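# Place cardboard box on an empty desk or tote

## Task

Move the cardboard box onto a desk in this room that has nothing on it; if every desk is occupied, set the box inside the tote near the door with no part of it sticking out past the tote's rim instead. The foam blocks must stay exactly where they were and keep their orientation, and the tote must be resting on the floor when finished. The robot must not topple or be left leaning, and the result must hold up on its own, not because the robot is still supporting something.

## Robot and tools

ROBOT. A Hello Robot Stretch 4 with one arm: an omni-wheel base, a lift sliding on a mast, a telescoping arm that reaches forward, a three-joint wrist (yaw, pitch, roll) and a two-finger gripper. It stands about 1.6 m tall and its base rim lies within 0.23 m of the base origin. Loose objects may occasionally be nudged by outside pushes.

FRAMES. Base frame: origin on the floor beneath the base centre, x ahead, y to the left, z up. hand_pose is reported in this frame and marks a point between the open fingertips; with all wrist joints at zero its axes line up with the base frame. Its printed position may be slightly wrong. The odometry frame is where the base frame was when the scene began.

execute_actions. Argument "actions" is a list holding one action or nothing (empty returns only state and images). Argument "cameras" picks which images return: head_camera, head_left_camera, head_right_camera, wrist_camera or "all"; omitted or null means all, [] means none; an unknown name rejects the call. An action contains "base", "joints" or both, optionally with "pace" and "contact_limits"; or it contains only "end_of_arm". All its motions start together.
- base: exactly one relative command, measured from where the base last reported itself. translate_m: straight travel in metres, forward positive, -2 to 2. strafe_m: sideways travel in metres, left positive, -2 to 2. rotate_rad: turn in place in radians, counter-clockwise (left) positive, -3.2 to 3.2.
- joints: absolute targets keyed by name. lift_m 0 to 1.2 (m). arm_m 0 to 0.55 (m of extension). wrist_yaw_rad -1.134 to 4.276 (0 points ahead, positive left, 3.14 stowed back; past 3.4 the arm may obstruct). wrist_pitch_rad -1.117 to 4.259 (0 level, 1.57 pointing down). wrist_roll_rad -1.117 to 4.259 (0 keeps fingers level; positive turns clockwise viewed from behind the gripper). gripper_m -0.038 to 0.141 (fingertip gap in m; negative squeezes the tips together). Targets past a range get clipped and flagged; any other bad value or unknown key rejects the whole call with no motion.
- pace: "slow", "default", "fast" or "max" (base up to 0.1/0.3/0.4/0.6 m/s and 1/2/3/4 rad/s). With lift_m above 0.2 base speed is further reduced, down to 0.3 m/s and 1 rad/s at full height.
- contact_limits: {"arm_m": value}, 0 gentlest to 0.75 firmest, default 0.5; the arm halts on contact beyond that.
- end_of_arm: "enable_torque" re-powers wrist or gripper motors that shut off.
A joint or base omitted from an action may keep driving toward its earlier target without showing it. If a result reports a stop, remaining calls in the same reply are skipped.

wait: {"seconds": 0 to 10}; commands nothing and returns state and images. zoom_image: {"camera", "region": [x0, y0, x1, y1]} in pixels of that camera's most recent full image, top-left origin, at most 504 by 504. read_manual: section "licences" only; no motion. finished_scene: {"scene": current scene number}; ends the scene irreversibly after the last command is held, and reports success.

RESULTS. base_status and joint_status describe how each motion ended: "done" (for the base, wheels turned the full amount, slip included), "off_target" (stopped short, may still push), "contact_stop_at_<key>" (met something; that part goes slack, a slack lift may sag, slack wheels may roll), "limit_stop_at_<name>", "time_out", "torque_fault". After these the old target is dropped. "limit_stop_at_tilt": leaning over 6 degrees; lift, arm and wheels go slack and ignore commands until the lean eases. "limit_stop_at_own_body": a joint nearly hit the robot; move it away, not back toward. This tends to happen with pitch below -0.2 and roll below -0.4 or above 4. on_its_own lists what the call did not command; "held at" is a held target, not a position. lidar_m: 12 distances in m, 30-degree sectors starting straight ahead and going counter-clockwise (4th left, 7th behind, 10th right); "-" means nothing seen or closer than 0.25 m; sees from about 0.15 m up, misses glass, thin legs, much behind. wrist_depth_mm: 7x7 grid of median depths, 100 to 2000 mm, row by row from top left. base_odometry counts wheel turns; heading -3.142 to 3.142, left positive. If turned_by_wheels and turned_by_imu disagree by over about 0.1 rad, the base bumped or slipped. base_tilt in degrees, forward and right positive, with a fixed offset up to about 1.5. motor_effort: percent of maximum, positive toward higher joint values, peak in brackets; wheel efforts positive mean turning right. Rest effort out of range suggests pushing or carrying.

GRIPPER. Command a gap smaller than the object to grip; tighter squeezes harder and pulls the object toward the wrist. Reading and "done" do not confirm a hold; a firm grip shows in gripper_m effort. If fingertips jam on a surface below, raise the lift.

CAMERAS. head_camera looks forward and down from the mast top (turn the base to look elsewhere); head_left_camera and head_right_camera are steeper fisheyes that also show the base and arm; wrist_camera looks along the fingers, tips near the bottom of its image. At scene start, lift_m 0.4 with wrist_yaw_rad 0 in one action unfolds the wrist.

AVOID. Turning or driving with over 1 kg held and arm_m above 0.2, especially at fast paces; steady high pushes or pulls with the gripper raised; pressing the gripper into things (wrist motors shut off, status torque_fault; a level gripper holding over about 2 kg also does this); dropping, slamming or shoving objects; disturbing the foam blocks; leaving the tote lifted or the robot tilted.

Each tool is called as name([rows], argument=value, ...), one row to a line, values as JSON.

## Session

execute_actions(actions=[], cameras=["head_camera", "head_left_camera", "head_right_camera"])

Scene clock: 0.00 s.
base_odometry: x=+0.000 y=+0.000 heading=+0.000 (m, m, rad; odometry frame)
turned_by_wheels: +0.000 (rad since the last result)
turned_by_imu: +0.000 (rad since the last result)
base_tilt: forward=+0.0 right=-0.7 (deg)
lidar_m: 1.00 1.22 1.42 1.26 0.76 0.67 0.67 0.86 1.44 0.95 0.94 0.97
base_status: not commanded
joint_positions: lift_m=+0.265 arm_m=-0.002 wrist_yaw_rad=+3.185 wrist_pitch_rad=-0.016 wrist_roll_rad=-0.019 gripper_m=+0.057
joint_status: not commanded
motor_effort: lift_m=+21 arm_m=-1 wrist_yaw_rad=+2 wrist_pitch_rad=-6 wrist_roll_rad=+1 gripper_m=-6 wheel_0=+0 wheel_1=+0 wheel_2=+0 (%)
hand_pose: x=-0.1230 y=+0.0747 z=+0.4474 quat_wxyz=(-0.022, +0.008, -0.009, +1.000) (m; base frame)
wrist_depth_mm: - 136 136 820 741 683 640 / - - 137 820 750 683 647 / - 113 138 809 759 707 647 / - 139 188 842 778 707 661 / 197 1983 946 854 778 707 668 / 206 1499 217 831 750 707 661 / 200 976 946 - 768 699 668
pictures: head_camera, head_left_camera, head_right_camera
Images, in order (width x height): head_camera 420x560, head_left_camera 420x672, head_right_camera 420x672.

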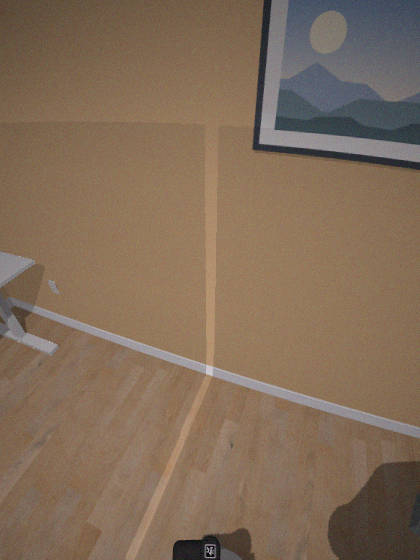

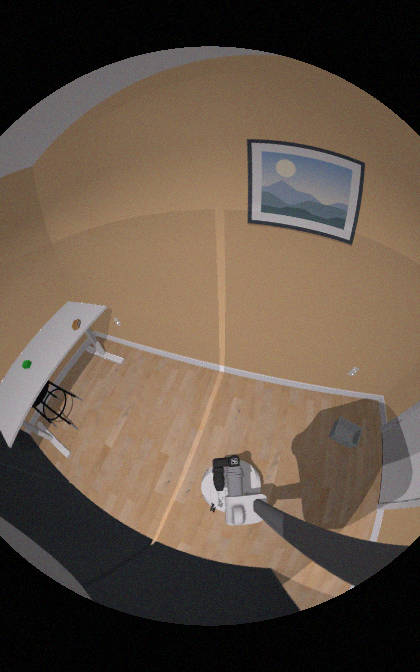

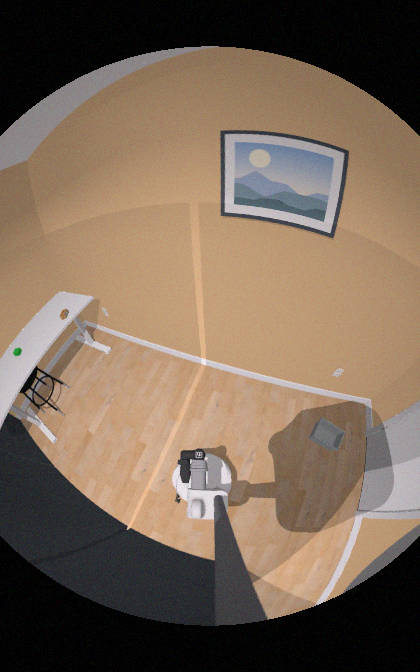

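execute_actions([
  {"base": {"rotate_rad": 1.27}, "joints": {"lift_m": 0.66, "wrist_yaw_rad": 0.0, "gripper_m": 0.14}, "pace": "fast"},
])

Scene clock: 8.13 s.
base_odometry: x=+0.000 y=+0.000 heading=+1.270 (m, m, rad; odometry frame)
turned_by_wheels: +1.270 (rad since the last result)
turned_by_imu: +1.287 (rad since the last result)
base_tilt: forward=+0.0 right=-0.7 (deg)
lidar_m: 1.39 0.97 0.73 0.66 0.73 1.56 1.47 0.93 1.02 0.97 1.07 1.46
base_status: done
joint_positions: lift_m=+0.660 arm_m=-0.002 wrist_yaw_rad=+0.000 wrist_pitch_rad=-0.016 wrist_roll_rad=-0.019 gripper_m=+0.140
joint_status: all done
motor_effort: lift_m=+24(28) arm_m=-1(1) wrist_yaw_rad=+1(4) wrist_pitch_rad=-7(5) wrist_roll_rad=-1(0) gripper_m=+1(8) wheel_0=-1(9) wheel_1=+0(8) wheel_2=-1(5) (%)
hand_pose: x=+0.4575 y=-0.0873 z=+0.8425 quat_wxyz=(+1.000, -0.009, -0.008, +0.000) (m; base frame)
wrist_depth_mm: 1042 1499 1921 1921 1921 1863 1308 / 1042 1499 - 1983 1921 1921 1336 / 1060 1537 - - 1983 1921 1366 / 1025 1499 - - - 1661 1281 / 1008 1281 1397 - - 1576 1336 / 1008 1255 1576 1537 - 1618 1430 / 976 1430 1708 - 1708 1576 1397
pictures: head_camera, head_left_camera, head_right_camera, wrist_camera
camera_calibration (this result's frames):
wrist_camera: T_world_to_cam=[[-0.00698356, -0.999778, -0.0198549, -0.0647445], [-0.0200389, 0.0199914, -0.999599, 0.903144], [0.999775, -0.00658289, -0.020174, -0.20942], [0, 0, 0, 1]] pos_world=[0.227019, -0.0841638, 0.897272]
Images, in order (width x height): head_camera 420x560, head_left_camera 420x672, head_right_camera 420x672, wrist_camera 616x392.

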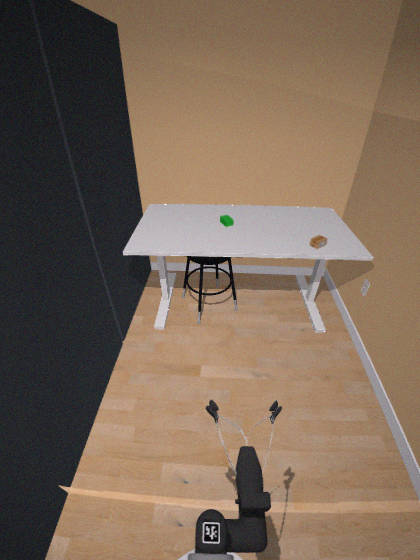

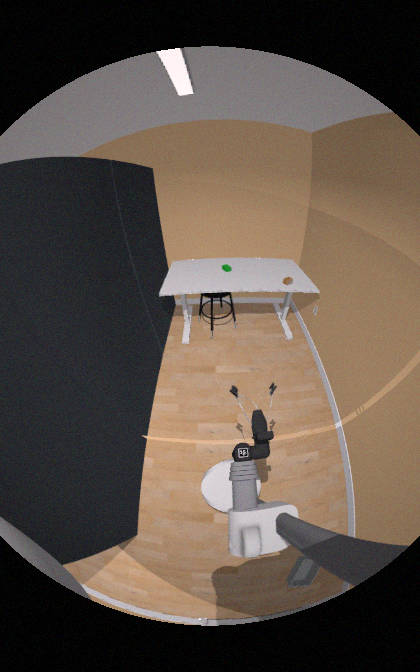

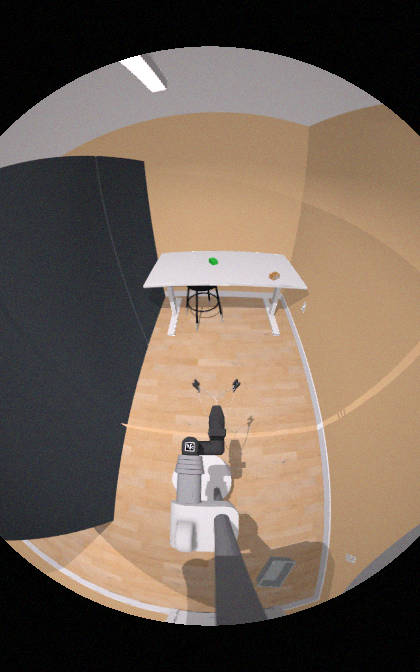

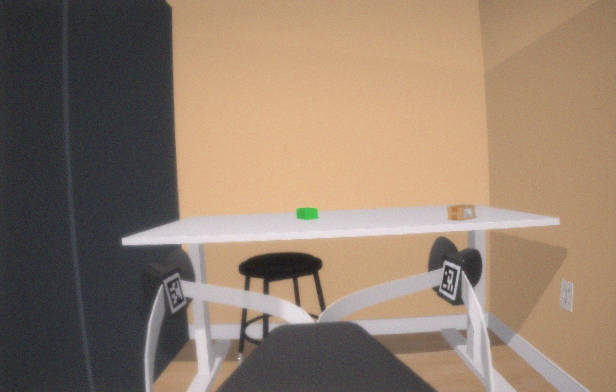

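zoom_image(camera="head_camera", region=[200, 195, 380, 275])

zoom_image(camera="wrist_camera", region=[400, 180, 560, 250])

Region (200, 195, 380, 275) of head_camera's 420x560 image, scaled by 2.800, with more detail than that image has.

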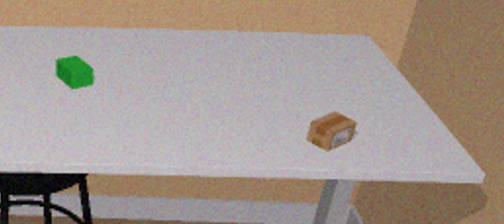

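Region (400, 180, 560, 250) of wrist_camera's 616x392 image, scaled by 3.150; it fills the top 220 rows of this view, and the rest is white.

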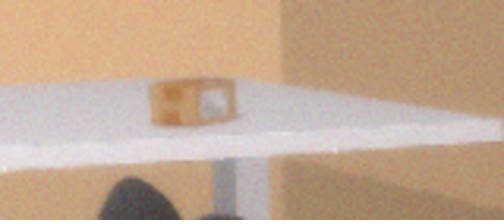

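execute_actions([
  {"base": {"translate_m": 0.98}, "joints": {"lift_m": 0.82, "wrist_pitch_rad": 0.5}, "pace": "fast"},
], cameras=[])

execute_actions([
  {"base": {"rotate_rad": -0.84}},
], cameras=["head_camera", "wrist_camera"])

Scene clock: 37.03 s.
base_odometry: x=+0.290 y=+0.936 heading=+1.270 (m, m, rad; odometry frame)
turned_by_wheels: +0.000 (rad since the last result)
turned_by_imu: +0.000 (rad since the last result)
base_tilt: forward=+0.0 right=-0.7 (deg)
lidar_m: 0.44 0.46 0.66 0.65 0.69 0.99 1.88 1.42 1.05 1.02 0.64 0.47
base_status: done
joint_positions: lift_m=+0.820 arm_m=-0.002 wrist_yaw_rad=+0.000 wrist_pitch_rad=+0.502 wrist_roll_rad=-0.019 gripper_m=+0.140
joint_status: all done
motor_effort: lift_m=+24(28) arm_m=-1(1) wrist_yaw_rad=+2(1) wrist_pitch_rad=-5(6) wrist_roll_rad=+1(0) gripper_m=+1(0) wheel_0=+1(9) wheel_1=+1(7) wheel_2=-2(17) (%)
hand_pose: x=+0.4220 y=-0.0874 z=+0.8592 quat_wxyz=(+0.969, -0.009, +0.248, +0.002) (m; base frame)
wrist_depth_mm: 931 931 917 931 931 931 904 / 991 1008 991 991 976 946 946 / 798 759 750 647 715 707 699 / 580 564 559 544 539 539 521 / 452 449 449 439 433 415 421 / 375 362 349 347 349 343 351 / 340 634 340 - 345 1042 991
pictures: none
No camera images: the call's "cameras" was empty. Leave "cameras" out to get every camera's image.

Scene clock: 38.60 s.
base_odometry: x=+0.290 y=+0.936 heading=+0.430 (m, m, rad; odometry frame)
turned_by_wheels: -0.839 (rad since the last result)
turned_by_imu: -0.849 (rad since the last result)
base_tilt: forward=+0.0 right=-0.7 (deg)
lidar_m: 0.54 0.43 0.43 0.51 0.68 0.65 0.76 1.30 1.88 1.22 1.03 1.03
base_status: done
joint_positions: lift_m=+0.820 arm_m=-0.002 wrist_yaw_rad=+0.000 wrist_pitch_rad=+0.502 wrist_roll_rad=-0.019 gripper_m=+0.140
joint_status: not commanded
motor_effort: lift_m=+24(24) arm_m=-1(1) wrist_yaw_rad=+2(1) wrist_pitch_rad=-5(4) wrist_roll_rad=+1(1) gripper_m=-1(1) wheel_0=+2(8) wheel_1=+2(9) wheel_2=+4(10) (%)
hand_pose: x=+0.4220 y=-0.0874 z=+0.8592 quat_wxyz=(+0.969, -0.009, +0.248, +0.002) (m; base frame)
wrist_depth_mm: 904 1042 1205 1008 831 699 621 / 931 1025 1098 1025 917 750 654 / 809 768 715 723 891 809 691 / 580 569 564 1182 1042 866 741 / 459 452 1160 1366 1160 878 788 / 375 399 1182 1205 1160 946 842 / 1078 1060 1138 - 1098 1008 891
pictures: head_camera, wrist_camera
camera_calibration (this result's frames):
wrist_camera: T_world_to_cam=[[-0.0162297, -0.999776, -0.0135903, -0.0662562], [-0.511947, 0.0199844, -0.858784, 1.00572], [0.858863, -0.0069803, -0.512157, 0.308619], [0, 0, 0, 1]] pos_world=[0.248742, -0.084186, 1.02086]
Images, in order (width x height): head_camera 420x560, wrist_camera 616x392.

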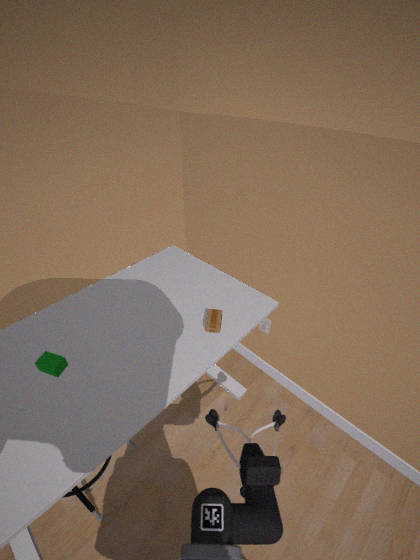

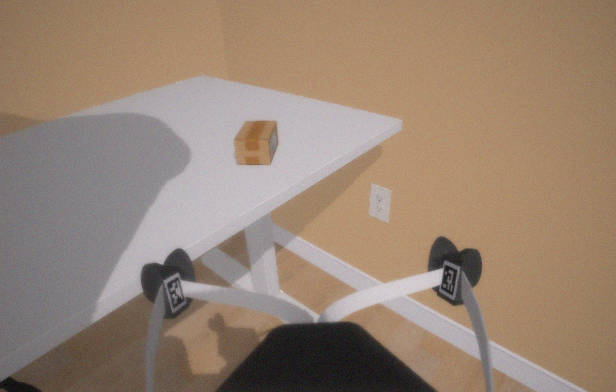

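execute_actions([
  {"base": {"strafe_m": 0.085}, "joints": {"arm_m": 0.3}},
], cameras=["head_camera", "wrist_camera"])

Scene clock: 48.10 s.
base_odometry: x=+0.255 y=+1.013 heading=+0.430 (m, m, rad; odometry frame)
turned_by_wheels: +0.000 (rad since the last result)
turned_by_imu: +0.001 (rad since the last result)
base_tilt: forward=+0.0 right=-0.7 (deg)
lidar_m: 0.47 0.38 0.37 0.44 0.58 0.59 0.70 1.16 1.93 1.29 1.08 0.87
base_status: done
joint_positions: lift_m=+0.820 arm_m=+0.299 wrist_yaw_rad=+0.000 wrist_pitch_rad=+0.502 wrist_roll_rad=-0.019 gripper_m=+0.140
joint_status: all done
motor_effort: lift_m=+24(24) arm_m=+6(6) wrist_yaw_rad=+2(2) wrist_pitch_rad=-6(5) wrist_roll_rad=+0(0) gripper_m=+0(0) wheel_0=-1(9) wheel_1=+1(10) wheel_2=+0(4) (%)
hand_pose: x=+0.7227 y=-0.0874 z=+0.8592 quat_wxyz=(+0.969, -0.009, +0.248, +0.002) (m; base frame)
wrist_depth_mm: 691 798 946 809 676 559 504 / 723 842 976 878 723 603 525 / 732 759 741 715 732 647 559 / 574 569 559 544 535 585 597 / 452 449 449 382 427 676 627 / 370 359 343 347 349 750 668 / 325 317 329 - 1008 831 723
pictures: head_camera, wrist_camera
camera_calibration (this result's frames):
wrist_camera: T_world_to_cam=[[-0.0161707, -0.999777, -0.0135878, -0.0614047], [-0.512078, 0.0199531, -0.858707, 1.1597], [0.858787, -0.00692787, -0.512287, 0.0504449], [0, 0, 0, 1]] pos_world=[0.549542, -0.0841811, 1.02085]
Images, in order (width x height): head_camera 420x560, wrist_camera 616x392.

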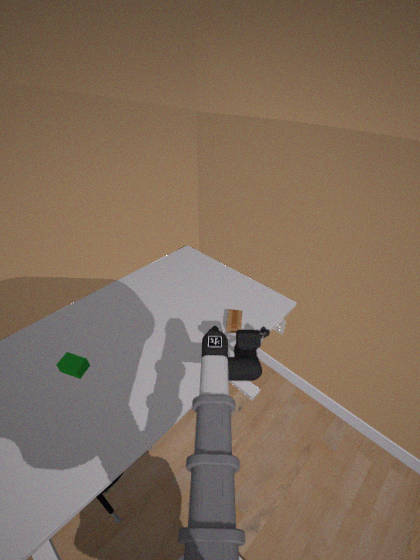

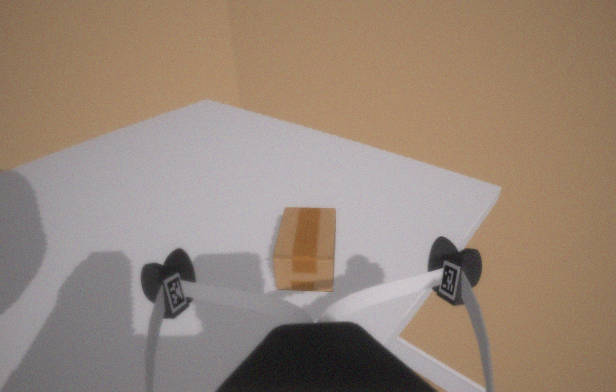

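execute_actions([
  {"joints": {"arm_m": 0.445, "gripper_m": 0.12}},
], cameras=[])

execute_actions([
  {"joints": {"lift_m": 0.737}},
], cameras=["wrist_camera"])

Scene clock: 56.87 s.
base_odometry: x=+0.255 y=+1.013 heading=+0.430 (m, m, rad; odometry frame)
turned_by_wheels: +0.000 (rad since the last result)
turned_by_imu: +0.001 (rad since the last result)
base_tilt: forward=+0.0 right=-0.7 (deg)
lidar_m: 0.46 0.37 0.35 0.43 0.59 0.60 0.70 1.22 1.92 1.27 1.10 0.92
base_status: not commanded
joint_positions: lift_m=+0.820 arm_m=+0.444 wrist_yaw_rad=+0.000 wrist_pitch_rad=+0.502 wrist_roll_rad=-0.019 gripper_m=+0.120
joint_status: all done
motor_effort: lift_m=+24(24) arm_m=+6(7) wrist_yaw_rad=+2(2) wrist_pitch_rad=-5(5) wrist_roll_rad=+0(0) gripper_m=-1(0) wheel_0=-1(1) wheel_1=+1(1) wheel_2=+0(0) (%)
hand_pose: x=+0.8677 y=-0.0874 z=+0.8592 quat_wxyz=(+0.969, -0.009, +0.248, +0.002) (m; base frame)
wrist_depth_mm: 621 707 809 676 569 477 424 / 647 741 854 732 597 504 442 / 661 732 732 768 647 544 473 / 574 564 559 544 539 569 500 / 455 449 439 439 433 421 512 / 373 370 347 306 340 345 564 / 322 312 325 - 317 314 597
pictures: none
No camera images: the call's "cameras" was empty. Leave "cameras" out to get every camera's image.

Scene clock: 58.20 s.
base_odometry: x=+0.255 y=+1.013 heading=+0.430 (m, m, rad; odometry frame)
turned_by_wheels: +0.000 (rad since the last result)
turned_by_imu: +0.000 (rad since the last result)
base_tilt: forward=+0.0 right=-0.7 (deg)
lidar_m: 0.49 0.37 0.37 0.44 0.59 0.60 0.69 1.16 1.92 1.31 1.08 0.84
base_status: not commanded
joint_positions: lift_m=+0.737 arm_m=+0.444 wrist_yaw_rad=+0.000 wrist_pitch_rad=+0.502 wrist_roll_rad=-0.019 gripper_m=+0.120
joint_status: all done
motor_effort: lift_m=+17(26) arm_m=+6(6) wrist_yaw_rad=+2(2) wrist_pitch_rad=-6(5) wrist_roll_rad=+0(1) gripper_m=+0(0) wheel_0=-1(1) wheel_1=+1(1) wheel_2=+0(0) (%)
hand_pose: x=+0.8677 y=-0.0874 z=+0.7767 quat_wxyz=(+0.969, -0.009, +0.248, +0.002) (m; base frame)
wrist_depth_mm: 621 715 820 691 564 477 427 / 634 723 831 732 609 508 445 / 564 544 530 517 512 535 469 / 410 407 394 392 384 379 384 / 324 324 319 240 312 304 413 / 267 267 200 200 244 247 564 / 233 226 233 - 229 223 597
pictures: wrist_camera
camera_calibration (this result's frames):
wrist_camera: T_world_to_cam=[[-0.0162094, -0.999776, -0.0135873, -0.0601574], [-0.5121, 0.0199726, -0.858693, 1.16313], [0.858773, -0.00696084, -0.512309, -0.116296], [0, 0, 0, 1]] pos_world=[0.694534, -0.0841841, 0.938373]
Images, in order (width x height): wrist_camera 616x392.

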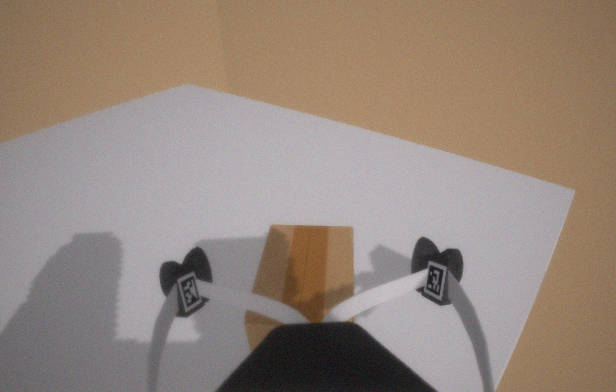

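execute_actions([
  {"joints": {"gripper_m": 0.018}},
], cameras=["wrist_camera"])

execute_actions([
  {"joints": {"lift_m": 0.85}},
], cameras=["wrist_camera"])

Scene clock: 65.93 s.
base_odometry: x=+0.255 y=+1.013 heading=+0.430 (m, m, rad; odometry frame)
turned_by_wheels: +0.000 (rad since the last result)
turned_by_imu: +0.001 (rad since the last result)
base_tilt: forward=+0.0 right=-0.7 (deg)
lidar_m: 0.48 0.39 0.35 0.44 0.60 0.58 0.71 1.17 1.93 1.29 1.07 0.86
base_status: not commanded
joint_positions: lift_m=+0.737 arm_m=+0.444 wrist_yaw_rad=+0.000 wrist_pitch_rad=+0.503 wrist_roll_rad=-0.019 gripper_m=+0.018
joint_status: all done
motor_effort: lift_m=+17(17) arm_m=+6(6) wrist_yaw_rad=+2(3) wrist_pitch_rad=-7(9) wrist_roll_rad=+0(0) gripper_m=-21(25) wheel_0=-1(1) wheel_1=+1(1) wheel_2=+0(0) (%)
hand_pose: x=+0.8676 y=-0.0874 z=+0.7765 quat_wxyz=(+0.969, -0.009, +0.249, +0.002) (m; base frame)
wrist_depth_mm: 615 707 820 683 559 477 430 / 634 732 831 723 603 508 439 / 559 544 525 512 504 530 473 / 410 404 394 389 387 377 382 / 322 322 320 230 307 304 415 / 266 266 191 193 206 240 564 / 231 226 232 - 229 224 603
pictures: wrist_camera
camera_calibration (this result's frames):
wrist_camera: T_world_to_cam=[[-0.016221, -0.999776, -0.0135731, -0.0601632], [-0.512849, 0.0199724, -0.858247, 1.16318], [0.858326, -0.00696072, -0.513058, -0.115339], [0, 0, 0, 1]] pos_world=[0.694557, -0.0841841, 0.938302]
Images, in order (width x height): wrist_camera 616x392.

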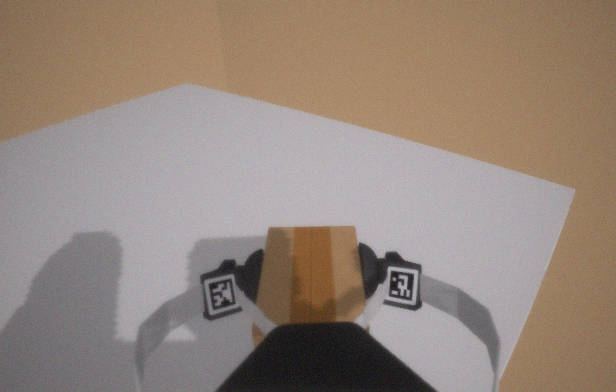

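Scene clock: 67.43 s.
base_odometry: x=+0.255 y=+1.013 heading=+0.430 (m, m, rad; odometry frame)
turned_by_wheels: +0.000 (rad since the last result)
turned_by_imu: +0.000 (rad since the last result)
base_tilt: forward=+0.0 right=-0.8 (deg)
lidar_m: 0.48 0.37 0.37 0.42 0.60 0.59 0.71 1.19 1.93 1.29 1.08 0.89
base_status: not commanded
joint_positions: lift_m=+0.850 arm_m=+0.444 wrist_yaw_rad=+0.000 wrist_pitch_rad=+0.503 wrist_roll_rad=-0.019 gripper_m=+0.018
joint_status: all done
motor_effort: lift_m=+25(24) arm_m=+6(6) wrist_yaw_rad=+2(2) wrist_pitch_rad=-8(6) wrist_roll_rad=+0(0) gripper_m=-23(21) wheel_0=-1(1) wheel_1=+1(1) wheel_2=+0(0) (%)
hand_pose: x=+0.8676 y=-0.0874 z=+0.8888 quat_wxyz=(+0.969, -0.009, +0.249, +0.002) (m; base frame)
wrist_depth_mm: 621 715 820 683 564 477 430 / 634 732 866 741 603 508 445 / 683 768 866 788 640 539 473 / 627 615 609 591 654 580 504 / 500 492 484 230 477 466 525 / 407 410 191 193 206 373 569 / 357 347 357 - 347 347 603
pictures: wrist_camera
camera_calibration (this result's frames):
wrist_camera: T_world_to_cam=[[-0.0162225, -0.999776, -0.0135714, -0.0586387], [-0.51294, 0.0199725, -0.858192, 1.25963], [0.858271, -0.00696068, -0.513149, -0.0575552], [0, 0, 0, 1]] pos_world=[0.694562, -0.0841841, 1.05067]
Images, in order (width x height): wrist_camera 616x392.

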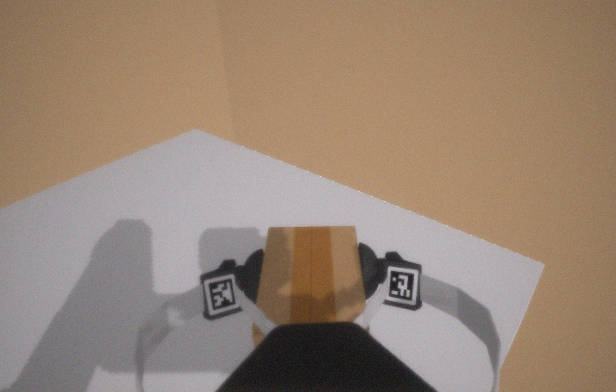

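execute_actions([
  {"base": {"rotate_rad": 0.84}, "joints": {"arm_m": 0.0, "lift_m": 0.88}},
], cameras=[])

execute_actions([
  {"base": {"translate_m": -2.0}, "pace": "fast"},
], cameras=["head_left_camera", "wrist_camera"])

Scene clock: 83.03 s.
base_odometry: x=+0.255 y=+1.013 heading=+1.270 (m, m, rad; odometry frame)
turned_by_wheels: +0.839 (rad since the last result)
turned_by_imu: +0.851 (rad since the last result)
base_tilt: forward=+0.0 right=-0.7 (deg)
lidar_m: 0.38 0.39 0.56 0.59 0.58 0.91 2.52 1.49 1.11 1.08 0.55 0.40
base_status: done
joint_positions: lift_m=+0.880 arm_m=+0.001 wrist_yaw_rad=+0.000 wrist_pitch_rad=+0.503 wrist_roll_rad=-0.019 gripper_m=+0.018
joint_status: all done
motor_effort: lift_m=+25(27) arm_m=-6(7) wrist_yaw_rad=+2(1) wrist_pitch_rad=-8(8) wrist_roll_rad=+1(0) gripper_m=-21(20) wheel_0=-2(10) wheel_1=-1(11) wheel_2=-4(10) (%)
hand_pose: x=+0.4247 y=-0.0874 z=+0.9188 quat_wxyz=(+0.968, -0.009, +0.249, +0.002) (m; base frame)
wrist_depth_mm: 866 878 878 866 878 842 854 / 904 946 946 946 946 917 917 / 878 904 891 854 854 842 842 / 691 676 668 627 640 634 621 / 544 535 539 231 517 517 508 / 445 445 191 193 204 407 424 / 392 382 394 - 387 366 373
pictures: none
No camera images: the call's "cameras" was empty. Leave "cameras" out to get every camera's image.

Scene clock: 89.57 s.
base_odometry: x=-0.338 y=-0.897 heading=+1.270 (m, m, rad; odometry frame)
turned_by_wheels: +0.000 (rad since the last result)
turned_by_imu: +0.003 (rad since the last result)
base_tilt: forward=+0.0 right=-0.8 (deg)
lidar_m: 2.36 0.96 0.76 1.88 0.78 0.52 0.47 0.54 0.79 0.48 1.09 1.47
base_status: done
joint_positions: lift_m=+0.880 arm_m=+0.001 wrist_yaw_rad=+0.000 wrist_pitch_rad=+0.503 wrist_roll_rad=-0.019 gripper_m=+0.018
joint_status: not commanded
motor_effort: lift_m=+25(24) arm_m=-6(6) wrist_yaw_rad=+2(2) wrist_pitch_rad=-9(10) wrist_roll_rad=-1(0) gripper_m=-18(20) wheel_0=-1(8) wheel_1=-2(8) wheel_2=+3(16) (%)
hand_pose: x=+0.4247 y=-0.0874 z=+0.9188 quat_wxyz=(+0.968, -0.009, +0.249, +0.002) (m; base frame)
wrist_depth_mm: 1008 1464 - - - 1921 1366 / 1008 1430 - - - - 1397 / 976 1430 - - - - 1366 / 991 1464 - - 1921 1808 1397 / 1008 1430 1661 232 1537 1576 1397 / 976 1255 191 193 206 1255 1255 / 946 1160 1182 - 1160 1078 1118
pictures: head_left_camera, wrist_camera
camera_calibration (this result's frames):
wrist_camera: T_world_to_cam=[[-0.0163162, -0.999775, -0.0135658, -0.0654055], [-0.513302, 0.0200188, -0.857975, 1.05806], [0.858053, -0.00703556, -0.513513, 0.338381], [0, 0, 0, 1]] pos_world=[0.251689, -0.0841912, 1.08067]
Images, in order (width x height): head_left_camera 420x672, wrist_camera 616x392.

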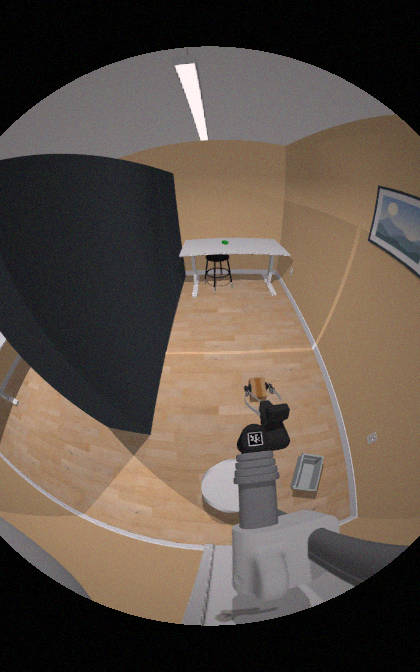

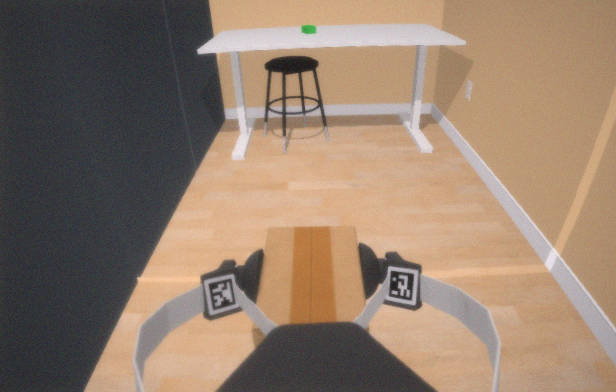

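Same lane geometry as before. Turn left toward the gap.

execute_actions([
  {"base": {"rotate_rad": 1.55}},
], cameras=["head_camera"])

Scene clock: 94.60 s.
base_odometry: x=-0.338 y=-0.897 heading=+2.819 (m, m, rad; odometry frame)
turned_by_wheels: +1.549 (rad since the last result)
turned_by_imu: +1.569 (rad since the last result)
base_tilt: forward=-0.1 right=-0.7 (deg)
lidar_m: 1.99 0.78 0.54 0.47 0.53 0.78 0.46 1.09 1.47 2.37 0.93 0.76
base_status: done
joint_positions: lift_m=+0.880 arm_m=+0.001 wrist_yaw_rad=+0.000 wrist_pitch_rad=+0.503 wrist_roll_rad=-0.019 gripper_m=+0.018
joint_status: not commanded
motor_effort: lift_m=+25(25) arm_m=-6(6) wrist_yaw_rad=+2(1) wrist_pitch_rad=-8(10) wrist_roll_rad=+0(0) gripper_m=-22(21) wheel_0=-4(8) wheel_1=-4(7) wheel_2=-4(12) (%)
hand_pose: x=+0.4247 y=-0.0874 z=+0.9188 quat_wxyz=(+0.968, -0.009, +0.249, +0.002) (m; base frame)
wrist_depth_mm: 891 1308 - - - 615 442 / 866 1255 - - - 615 442 / 866 1308 - - - 640 466 / 866 1281 1983 - 1921 647 517 / 878 1255 1661 231 960 654 564 / 842 1118 191 193 205 621 654 / 831 1078 1182 - 1078 732 741
pictures: head_camera
Images, in order (width x height): head_camera 420x560.

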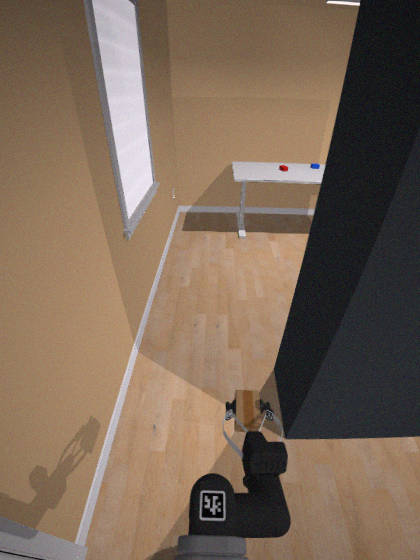

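execute_actions([
  {"base": {"translate_m": 1.35}, "pace": "fast"},
], cameras=["head_right_camera"])

Scene clock: 103.57 s.
base_odometry: x=-1.619 y=-0.469 heading=+2.819 (m, m, rad; odometry frame)
turned_by_wheels: +0.000 (rad since the last result)
turned_by_imu: +0.000 (rad since the last result)
base_tilt: forward=+0.0 right=-0.7 (deg)
lidar_m: 1.58 0.72 0.51 0.50 0.56 0.78 1.80 0.57 0.42 0.82 2.26 1.58
base_status: done
joint_positions: lift_m=+0.880 arm_m=+0.001 wrist_yaw_rad=+0.000 wrist_pitch_rad=+0.503 wrist_roll_rad=-0.019 gripper_m=+0.018
joint_status: not commanded
motor_effort: lift_m=+25(25) arm_m=-6(6) wrist_yaw_rad=+1(1) wrist_pitch_rad=-10(9) wrist_roll_rad=+0(0) gripper_m=-24(21) wheel_0=+4(9) wheel_1=+2(10) wheel_2=-1(10) (%)
hand_pose: x=+0.4247 y=-0.0874 z=+0.9188 quat_wxyz=(+0.968, -0.009, +0.249, +0.002) (m; base frame)
wrist_depth_mm: 866 1229 1921 1921 1863 1808 1863 / 854 1281 - - 1537 1499 1576 / 866 1255 - - - - - / 866 1281 1983 - - 1921 1863 / 854 1255 1537 231 1576 1576 1537 / 842 1138 191 193 205 1229 1308 / 831 1098 1205 - 1160 1098 1098
pictures: head_right_camera
Images, in order (width x height): head_right_camera 420x672.

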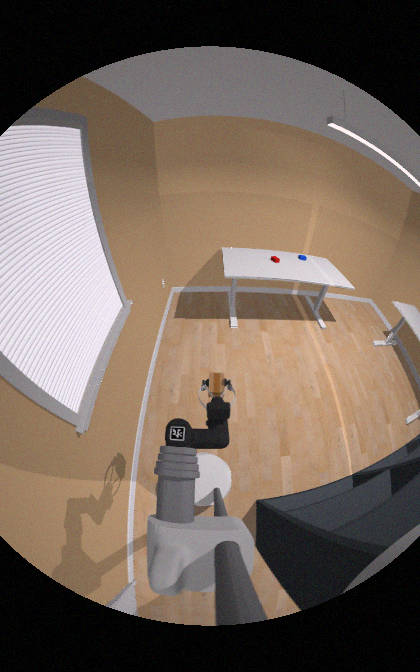

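execute_actions([
  {"base": {"rotate_rad": -1.0}},
], cameras=["head_camera", "head_right_camera"])

Scene clock: 108.80 s.
base_odometry: x=-1.619 y=-0.469 heading=+1.820 (m, m, rad; odometry frame)
turned_by_wheels: -0.999 (rad since the last result)
turned_by_imu: -1.010 (rad since the last result)
base_tilt: forward=+0.0 right=-0.7 (deg)
lidar_m: 2.14 1.60 1.55 0.70 0.50 0.51 0.56 0.82 2.36 0.53 0.45 0.95
base_status: done
joint_positions: lift_m=+0.880 arm_m=+0.001 wrist_yaw_rad=+0.000 wrist_pitch_rad=+0.503 wrist_roll_rad=-0.019 gripper_m=+0.018
joint_status: not commanded
motor_effort: lift_m=+25(24) arm_m=-6(6) wrist_yaw_rad=+2(1) wrist_pitch_rad=-11(6) wrist_roll_rad=-1(1) gripper_m=-21(20) wheel_0=+2(8) wheel_1=+3(9) wheel_2=+5(9) (%)
hand_pose: x=+0.4247 y=-0.0874 z=+0.9188 quat_wxyz=(+0.968, -0.009, +0.249, +0.002) (m; base frame)
wrist_depth_mm: 1808 - - - - - - / 1576 - - - - - - / - - - - - - - / - - - - 1921 1863 1756 / 1618 1618 1618 231 1537 1537 1464 / 1336 1366 191 194 205 1255 1160 / 1182 1138 1160 - 1160 1098 1078
pictures: head_camera, head_right_camera
Images, in order (width x height): head_camera 420x560, head_right_camera 420x672.

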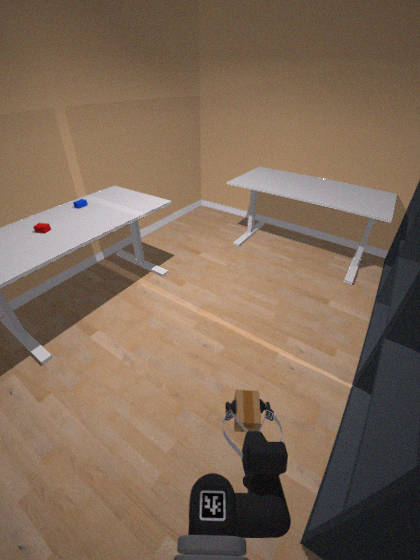

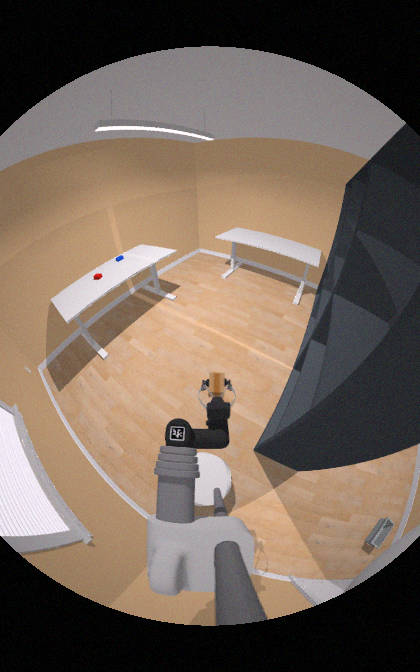

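zoom_image(camera="head_camera", region=[210, 150, 420, 290])

Region (210, 150, 420, 290) of head_camera's 420x560 image, scaled by 2.400, with more detail than that image has.

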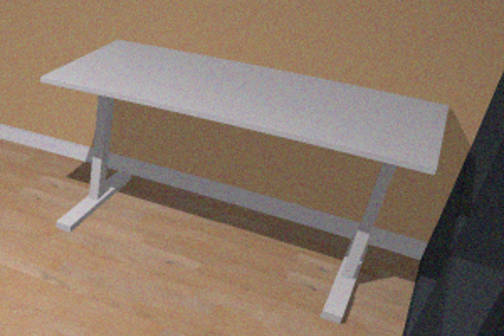

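execute_actions([
  {"base": {"rotate_rad": -0.245}},
], cameras=[])

execute_actions([
  {"base": {"translate_m": 1.9}, "pace": "fast"},
], cameras=[])

execute_actions([
  {"base": {"rotate_rad": -0.31}},
], cameras=["head_camera", "wrist_camera"])

Scene clock: 140.37 s.
base_odometry: x=-1.619 y=-0.469 heading=+1.576 (m, m, rad; odometry frame)
turned_by_wheels: -0.244 (rad since the last result)
turned_by_imu: -0.246 (rad since the last result)
base_tilt: forward=+0.0 right=-0.7 (deg)
lidar_m: 2.44 1.74 1.55 0.91 0.58 0.52 0.55 0.65 1.29 0.72 0.45 0.44
base_status: done
joint_positions: lift_m=+0.880 arm_m=+0.001 wrist_yaw_rad=+0.000 wrist_pitch_rad=+0.503 wrist_roll_rad=-0.019 gripper_m=+0.018
joint_status: not commanded
motor_effort: lift_m=+24(25) arm_m=-6(6) wrist_yaw_rad=+2(2) wrist_pitch_rad=-10(10) wrist_roll_rad=+0(0) gripper_m=-24(21) wheel_0=+3(9) wheel_1=+4(8) wheel_2=+3(11) (%)
hand_pose: x=+0.4246 y=-0.0874 z=+0.9188 quat_wxyz=(+0.968, -0.009, +0.249, +0.002) (m; base frame)
wrist_depth_mm: - - - - - 1618 621 / - - - - - 1756 842 / - - - - - 1336 931 / - - - - 1863 1118 960 / 1661 1661 1618 231 1537 1160 768 / 1366 1366 191 193 206 647 640 / 1182 1138 1160 - 1160 1025 559
pictures: none
No camera images: the call's "cameras" was empty. Leave "cameras" out to get every camera's image.

Scene clock: 146.63 s.
base_odometry: x=-1.628 y=+1.431 heading=+1.576 (m, m, rad; odometry frame)
turned_by_wheels: +0.000 (rad since the last result)
turned_by_imu: -0.001 (rad since the last result)
base_tilt: forward=+0.0 right=-0.7 (deg)
lidar_m: 0.60 0.73 1.72 0.92 1.12 2.28 1.47 0.89 0.80 0.80 0.65 0.61
base_status: done
joint_positions: lift_m=+0.880 arm_m=+0.001 wrist_yaw_rad=+0.000 wrist_pitch_rad=+0.503 wrist_roll_rad=-0.019 gripper_m=+0.018
joint_status: not commanded
motor_effort: lift_m=+25(25) arm_m=-6(6) wrist_yaw_rad=+2(2) wrist_pitch_rad=-9(9) wrist_roll_rad=+0(1) gripper_m=-21(22) wheel_0=+2(10) wheel_1=+3(7) wheel_2=-2(20) (%)
hand_pose: x=+0.4246 y=-0.0874 z=+0.9188 quat_wxyz=(+0.968, -0.009, +0.249, +0.002) (m; base frame)
wrist_depth_mm: 1430 1281 1205 1098 1025 946 891 / 1537 1397 1255 1160 1078 1025 960 / 1576 904 878 866 842 831 831 / 691 683 668 654 647 640 627 / 1661 1499 554 231 521 521 504 / 1366 1366 192 194 205 442 436 / 1182 1160 1138 - 1160 1098 1098
pictures: none
No camera images: the call's "cameras" was empty. Leave "cameras" out to get every camera's image.

Scene clock: 147.70 s.
base_odometry: x=-1.628 y=+1.431 heading=+1.267 (m, m, rad; odometry frame)
turned_by_wheels: -0.309 (rad since the last result)
turned_by_imu: -0.313 (rad since the last result)
base_tilt: forward=+0.0 right=-0.8 (deg)
lidar_m: 0.60 0.62 0.91 0.92 0.97 1.41 2.31 1.13 0.81 0.77 0.82 0.65
base_status: done
joint_positions: lift_m=+0.880 arm_m=+0.001 wrist_yaw_rad=+0.000 wrist_pitch_rad=+0.503 wrist_roll_rad=-0.019 gripper_m=+0.018
joint_status: not commanded
motor_effort: lift_m=+25(24) arm_m=-6(6) wrist_yaw_rad=+2(3) wrist_pitch_rad=-10(11) wrist_roll_rad=+0(1) gripper_m=-21(21) wheel_0=+3(6) wheel_1=+4(9) wheel_2=+2(10) (%)
hand_pose: x=+0.4246 y=-0.0874 z=+0.9188 quat_wxyz=(+0.968, -0.009, +0.249, +0.002) (m; base frame)
wrist_depth_mm: 1060 1060 1060 1060 1042 1042 1042 / 1138 1160 1138 1138 1098 1118 1098 / 946 891 878 878 866 831 831 / 691 683 676 661 647 640 634 / 549 544 539 231 517 535 521 / 1255 1308 191 194 206 1118 1182 / 1182 1182 1182 - 1138 1098 1078
pictures: head_camera, wrist_camera
camera_calibration (this result's frames):
wrist_camera: T_world_to_cam=[[-0.0163484, -0.999774, -0.0135663, -0.0653997], [-0.513279, 0.0200355, -0.857988, 1.05807], [0.858066, -0.00706345, -0.513491, 0.338374], [0, 0, 0, 1]] pos_world=[0.251667, -0.0841938, 1.08067]
Images, in order (width x height): head_camera 420x560, wrist_camera 616x392.

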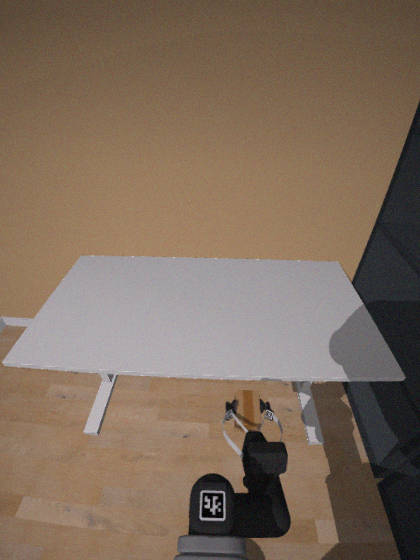

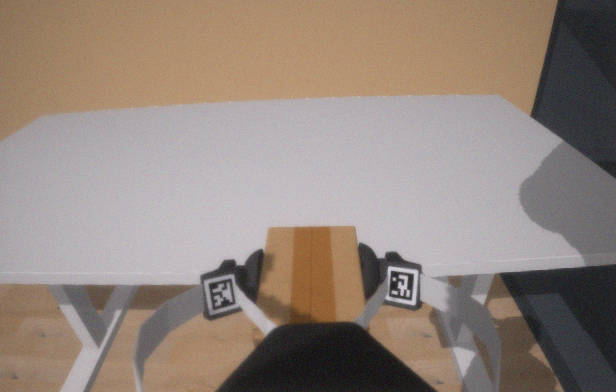

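execute_actions([
  {"joints": {"arm_m": 0.46, "lift_m": 0.775}},
], cameras=[])

Scene clock: 161.23 s.
base_odometry: x=-1.628 y=+1.431 heading=+1.267 (m, m, rad; odometry frame)
turned_by_wheels: +0.000 (rad since the last result)
turned_by_imu: +0.001 (rad since the last result)
base_tilt: forward=+0.0 right=-0.7 (deg)
lidar_m: 0.58 0.63 0.90 0.92 0.97 1.39 2.30 1.11 0.83 0.78 0.83 0.62
base_status: not commanded
joint_positions: lift_m=+0.775 arm_m=+0.459 wrist_yaw_rad=+0.000 wrist_pitch_rad=+0.503 wrist_roll_rad=-0.019 gripper_m=+0.018
joint_status: all done
motor_effort: lift_m=+18(24) arm_m=+6(6) wrist_yaw_rad=+3(2) wrist_pitch_rad=-9(10) wrist_roll_rad=+0(0) gripper_m=-21(20) wheel_0=+3(3) wheel_1=+4(4) wheel_2=+3(2) (%)
hand_pose: x=+0.8826 y=-0.0874 z=+0.8144 quat_wxyz=(+0.969, -0.009, +0.249, +0.002) (m; base frame)
wrist_depth_mm: 640 640 654 640 640 647 640 / 699 691 691 699 699 699 691 / 661 640 621 603 591 585 585 / 484 473 473 459 449 449 442 / 387 379 377 232 364 362 355 / 312 315 191 193 206 286 296 / 273 267 274 - 268 257 260
pictures: none
No camera images: the call's "cameras" was empty. Leave "cameras" out to get every camera's image.

execute_actions([
  {"joints": {"lift_m": 0.741}, "pace": "slow"},
], cameras=[])

Scene clock: 172.47 s.
base_odometry: x=-1.628 y=+1.431 heading=+1.267 (m, m, rad; odometry frame)
turned_by_wheels: +0.000 (rad since the last result)
turned_by_imu: +0.001 (rad since the last result)
base_tilt: forward=-0.1 right=-0.8 (deg)
lidar_m: 0.59 0.62 0.87 0.90 0.97 1.38 2.31 1.12 0.84 0.79 0.84 0.64
base_status: not commanded
joint_positions: lift_m=+0.741 arm_m=+0.459 wrist_yaw_rad=+0.000 wrist_pitch_rad=+0.503 wrist_roll_rad=-0.019 gripper_m=+0.018
joint_status: all done
motor_effort: lift_m=+18(19) arm_m=+6(6) wrist_yaw_rad=+2(2) wrist_pitch_rad=-6(9) wrist_roll_rad=+1(0) gripper_m=-24(23) wheel_0=+3(3) wheel_1=+4(4) wheel_2=+2(2) (%)
hand_pose: x=+0.8826 y=-0.0874 z=+0.7804 quat_wxyz=(+0.969, -0.009, +0.249, +0.002) (m; base frame)
wrist_depth_mm: 654 640 654 647 647 640 640 / 691 707 683 683 683 676 668 / 569 549 535 517 508 508 500 / 413 413 402 397 397 384 379 / 329 327 325 230 312 310 304 / 271 271 191 193 206 245 254 / 236 229 236 - 232 222 -
pictures: none
No camera images: the call's "cameras" was empty. Leave "cameras" out to get every camera's image.

execute_actions([
  {"joints": {"lift_m": 0.736}, "pace": "slow"},
], cameras=[])

execute_actions([
  {"joints": {"gripper_m": 0.13}},
], cameras=["wrist_camera"])

execute_actions([
  {"joints": {"lift_m": 0.84}},
], cameras=[])

execute_actions([
  {"joints": {"arm_m": 0.05}},
], cameras=["head_camera", "wrist_camera"])

Scene clock: 177.37 s.
base_odometry: x=-1.628 y=+1.431 heading=+1.267 (m, m, rad; odometry frame)
turned_by_wheels: +0.000 (rad since the last result)
turned_by_imu: +0.001 (rad since the last result)
base_tilt: forward=+0.0 right=-0.8 (deg)
lidar_m: 0.60 0.65 0.87 0.95 0.98 1.43 2.33 1.14 0.85 0.80 0.84 0.62
base_status: not commanded
joint_positions: lift_m=+0.736 arm_m=+0.459 wrist_yaw_rad=+0.000 wrist_pitch_rad=+0.503 wrist_roll_rad=-0.019 gripper_m=+0.018
joint_status: all done
motor_effort: lift_m=+17(19) arm_m=+6(6) wrist_yaw_rad=+2(1) wrist_pitch_rad=-8(10) wrist_roll_rad=+0(0) gripper_m=-24(23) wheel_0=+3(3) wheel_1=+4(4) wheel_2=+2(3) (%)
hand_pose: x=+0.8826 y=-0.0874 z=+0.7754 quat_wxyz=(+0.969, -0.009, +0.249, +0.002) (m; base frame)
wrist_depth_mm: 647 647 647 647 640 647 640 / 691 707 699 691 676 676 668 / 559 539 521 512 496 488 492 / 407 399 397 389 379 375 368 / 322 322 317 232 306 301 298 / 265 263 191 193 206 239 249 / 229 225 231 - 226 216 -
pictures: none
No camera images: the call's "cameras" was empty. Leave "cameras" out to get every camera's image.

Scene clock: 179.40 s.
base_odometry: x=-1.628 y=+1.431 heading=+1.267 (m, m, rad; odometry frame)
turned_by_wheels: +0.000 (rad since the last result)
turned_by_imu: +0.000 (rad since the last result)
base_tilt: forward=+0.0 right=-0.8 (deg)
lidar_m: 0.60 0.64 0.94 0.92 0.98 1.39 2.31 1.13 0.83 0.80 0.83 0.62
base_status: not commanded
joint_positions: lift_m=+0.736 arm_m=+0.459 wrist_yaw_rad=+0.000 wrist_pitch_rad=+0.502 wrist_roll_rad=-0.019 gripper_m=+0.130
joint_status: all done
motor_effort: lift_m=+17(17) arm_m=+6(6) wrist_yaw_rad=+2(1) wrist_pitch_rad=-5(9) wrist_roll_rad=+0(0) gripper_m=-1(23) wheel_0=+3(3) wheel_1=+4(4) wheel_2=+3(2) (%)
hand_pose: x=+0.8827 y=-0.0874 z=+0.7756 quat_wxyz=(+0.969, -0.009, +0.248, +0.002) (m; base frame)
wrist_depth_mm: 654 647 647 647 647 647 647 / 699 691 683 699 676 668 668 / 559 539 525 512 504 496 492 / 407 404 399 389 384 379 370 / 322 320 317 239 297 303 300 / 264 257 247 196 243 246 248 / 231 225 234 - 227 217 -
pictures: wrist_camera
camera_calibration (this result's frames):
wrist_camera: T_world_to_cam=[[-0.0161631, -0.999777, -0.0135842, -0.0599598], [-0.512346, 0.0199482, -0.858547, 1.16996], [0.858627, -0.00691698, -0.512555, -0.129393], [0, 0, 0, 1]] pos_world=[0.709559, -0.0841802, 0.937334]
Images, in order (width x height): wrist_camera 616x392.

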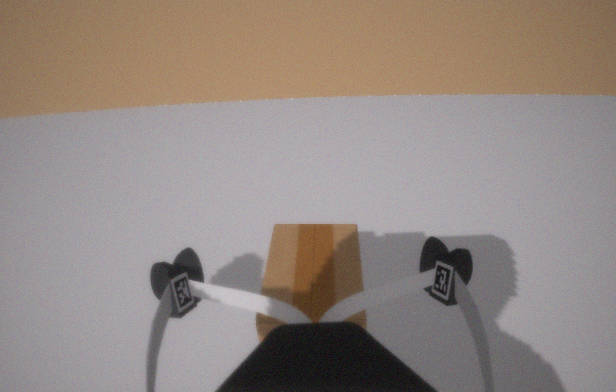

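Scene clock: 180.87 s.
base_odometry: x=-1.628 y=+1.431 heading=+1.267 (m, m, rad; odometry frame)
turned_by_wheels: +0.000 (rad since the last result)
turned_by_imu: +0.000 (rad since the last result)
base_tilt: forward=-0.1 right=-0.7 (deg)
lidar_m: 0.59 0.64 0.90 0.93 0.98 1.42 2.32 1.14 0.84 0.79 0.85 0.61
base_status: not commanded
joint_positions: lift_m=+0.840 arm_m=+0.459 wrist_yaw_rad=+0.000 wrist_pitch_rad=+0.502 wrist_roll_rad=-0.019 gripper_m=+0.130
joint_status: all done
motor_effort: lift_m=+25(29) arm_m=+6(6) wrist_yaw_rad=+2(2) wrist_pitch_rad=-6(6) wrist_roll_rad=+0(0) gripper_m=+1(1) wheel_0=+3(3) wheel_1=+4(4) wheel_2=+3(2) (%)
hand_pose: x=+0.8827 y=-0.0874 z=+0.8790 quat_wxyz=(+0.969, -0.009, +0.248, +0.002) (m; base frame)
wrist_depth_mm: 640 647 647 647 647 654 647 / 691 699 707 699 691 683 683 / 741 741 750 732 741 732 741 / 609 603 591 585 580 569 559 / 480 480 473 473 466 455 445 / 394 382 370 370 364 368 375 / 345 340 349 - 340 325 325
pictures: none
No camera images: the call's "cameras" was empty. Leave "cameras" out to get every camera's image.

Scene clock: 183.17 s.
base_odometry: x=-1.628 y=+1.431 heading=+1.267 (m, m, rad; odometry frame)
turned_by_wheels: +0.000 (rad since the last result)
turned_by_imu: +0.001 (rad since the last result)
base_tilt: forward=+0.0 right=-0.8 (deg)
lidar_m: 0.57 0.64 0.88 0.92 0.98 1.39 2.30 1.13 0.84 0.79 0.83 0.64
base_status: not commanded
joint_positions: lift_m=+0.840 arm_m=+0.051 wrist_yaw_rad=+0.000 wrist_pitch_rad=+0.502 wrist_roll_rad=-0.019 gripper_m=+0.130
joint_status: all done
motor_effort: lift_m=+25(25) arm_m=-6(7) wrist_yaw_rad=+2(1) wrist_pitch_rad=-7(5) wrist_roll_rad=+0(1) gripper_m=-1(3) wheel_0=+3(3) wheel_1=+4(4) wheel_2=+3(3) (%)
hand_pose: x=+0.4748 y=-0.0874 z=+0.8790 quat_wxyz=(+0.969, -0.009, +0.248, +0.002) (m; base frame)
wrist_depth_mm: 1008 1025 1025 1008 1008 991 976 / 1098 1042 1078 1042 1060 1060 1042 / 842 831 798 768 759 759 732 / 621 603 597 585 569 564 564 / 484 480 477 473 466 455 452 / 1042 1229 1205 442 1182 1138 1138 / 1118 1098 1138 - 1118 1060 1042
pictures: head_camera, wrist_camera
camera_calibration (this result's frames):
wrist_camera: T_world_to_cam=[[-0.0163387, -0.999774, -0.0135835, -0.065109], [-0.512381, 0.0200379, -0.858524, 1.04977], [0.858603, -0.00706725, -0.512593, 0.273854], [0, 0, 0, 1]] pos_world=[0.301688, -0.0841941, 1.04075]
Images, in order (width x height): head_camera 420x560, wrist_camera 616x392.

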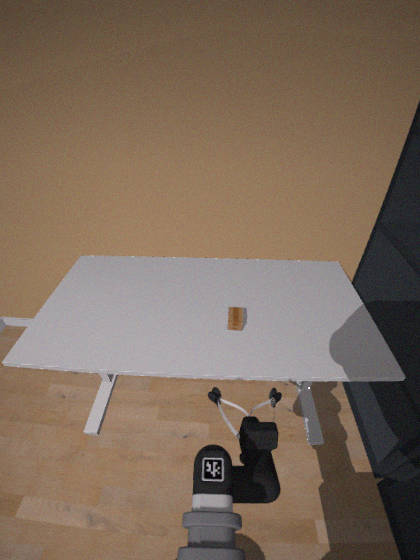

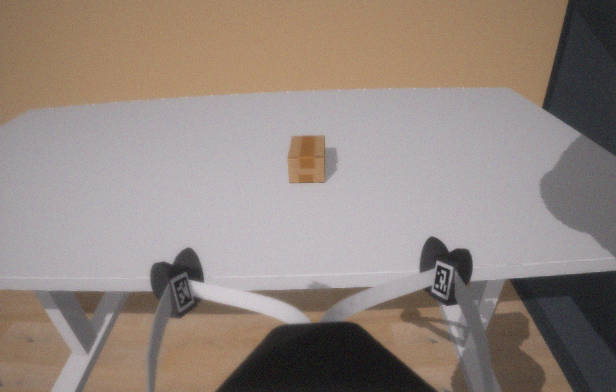

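The box is resting on the empty desk.

finished_scene(scene=2)

The scene is finished: the task was done.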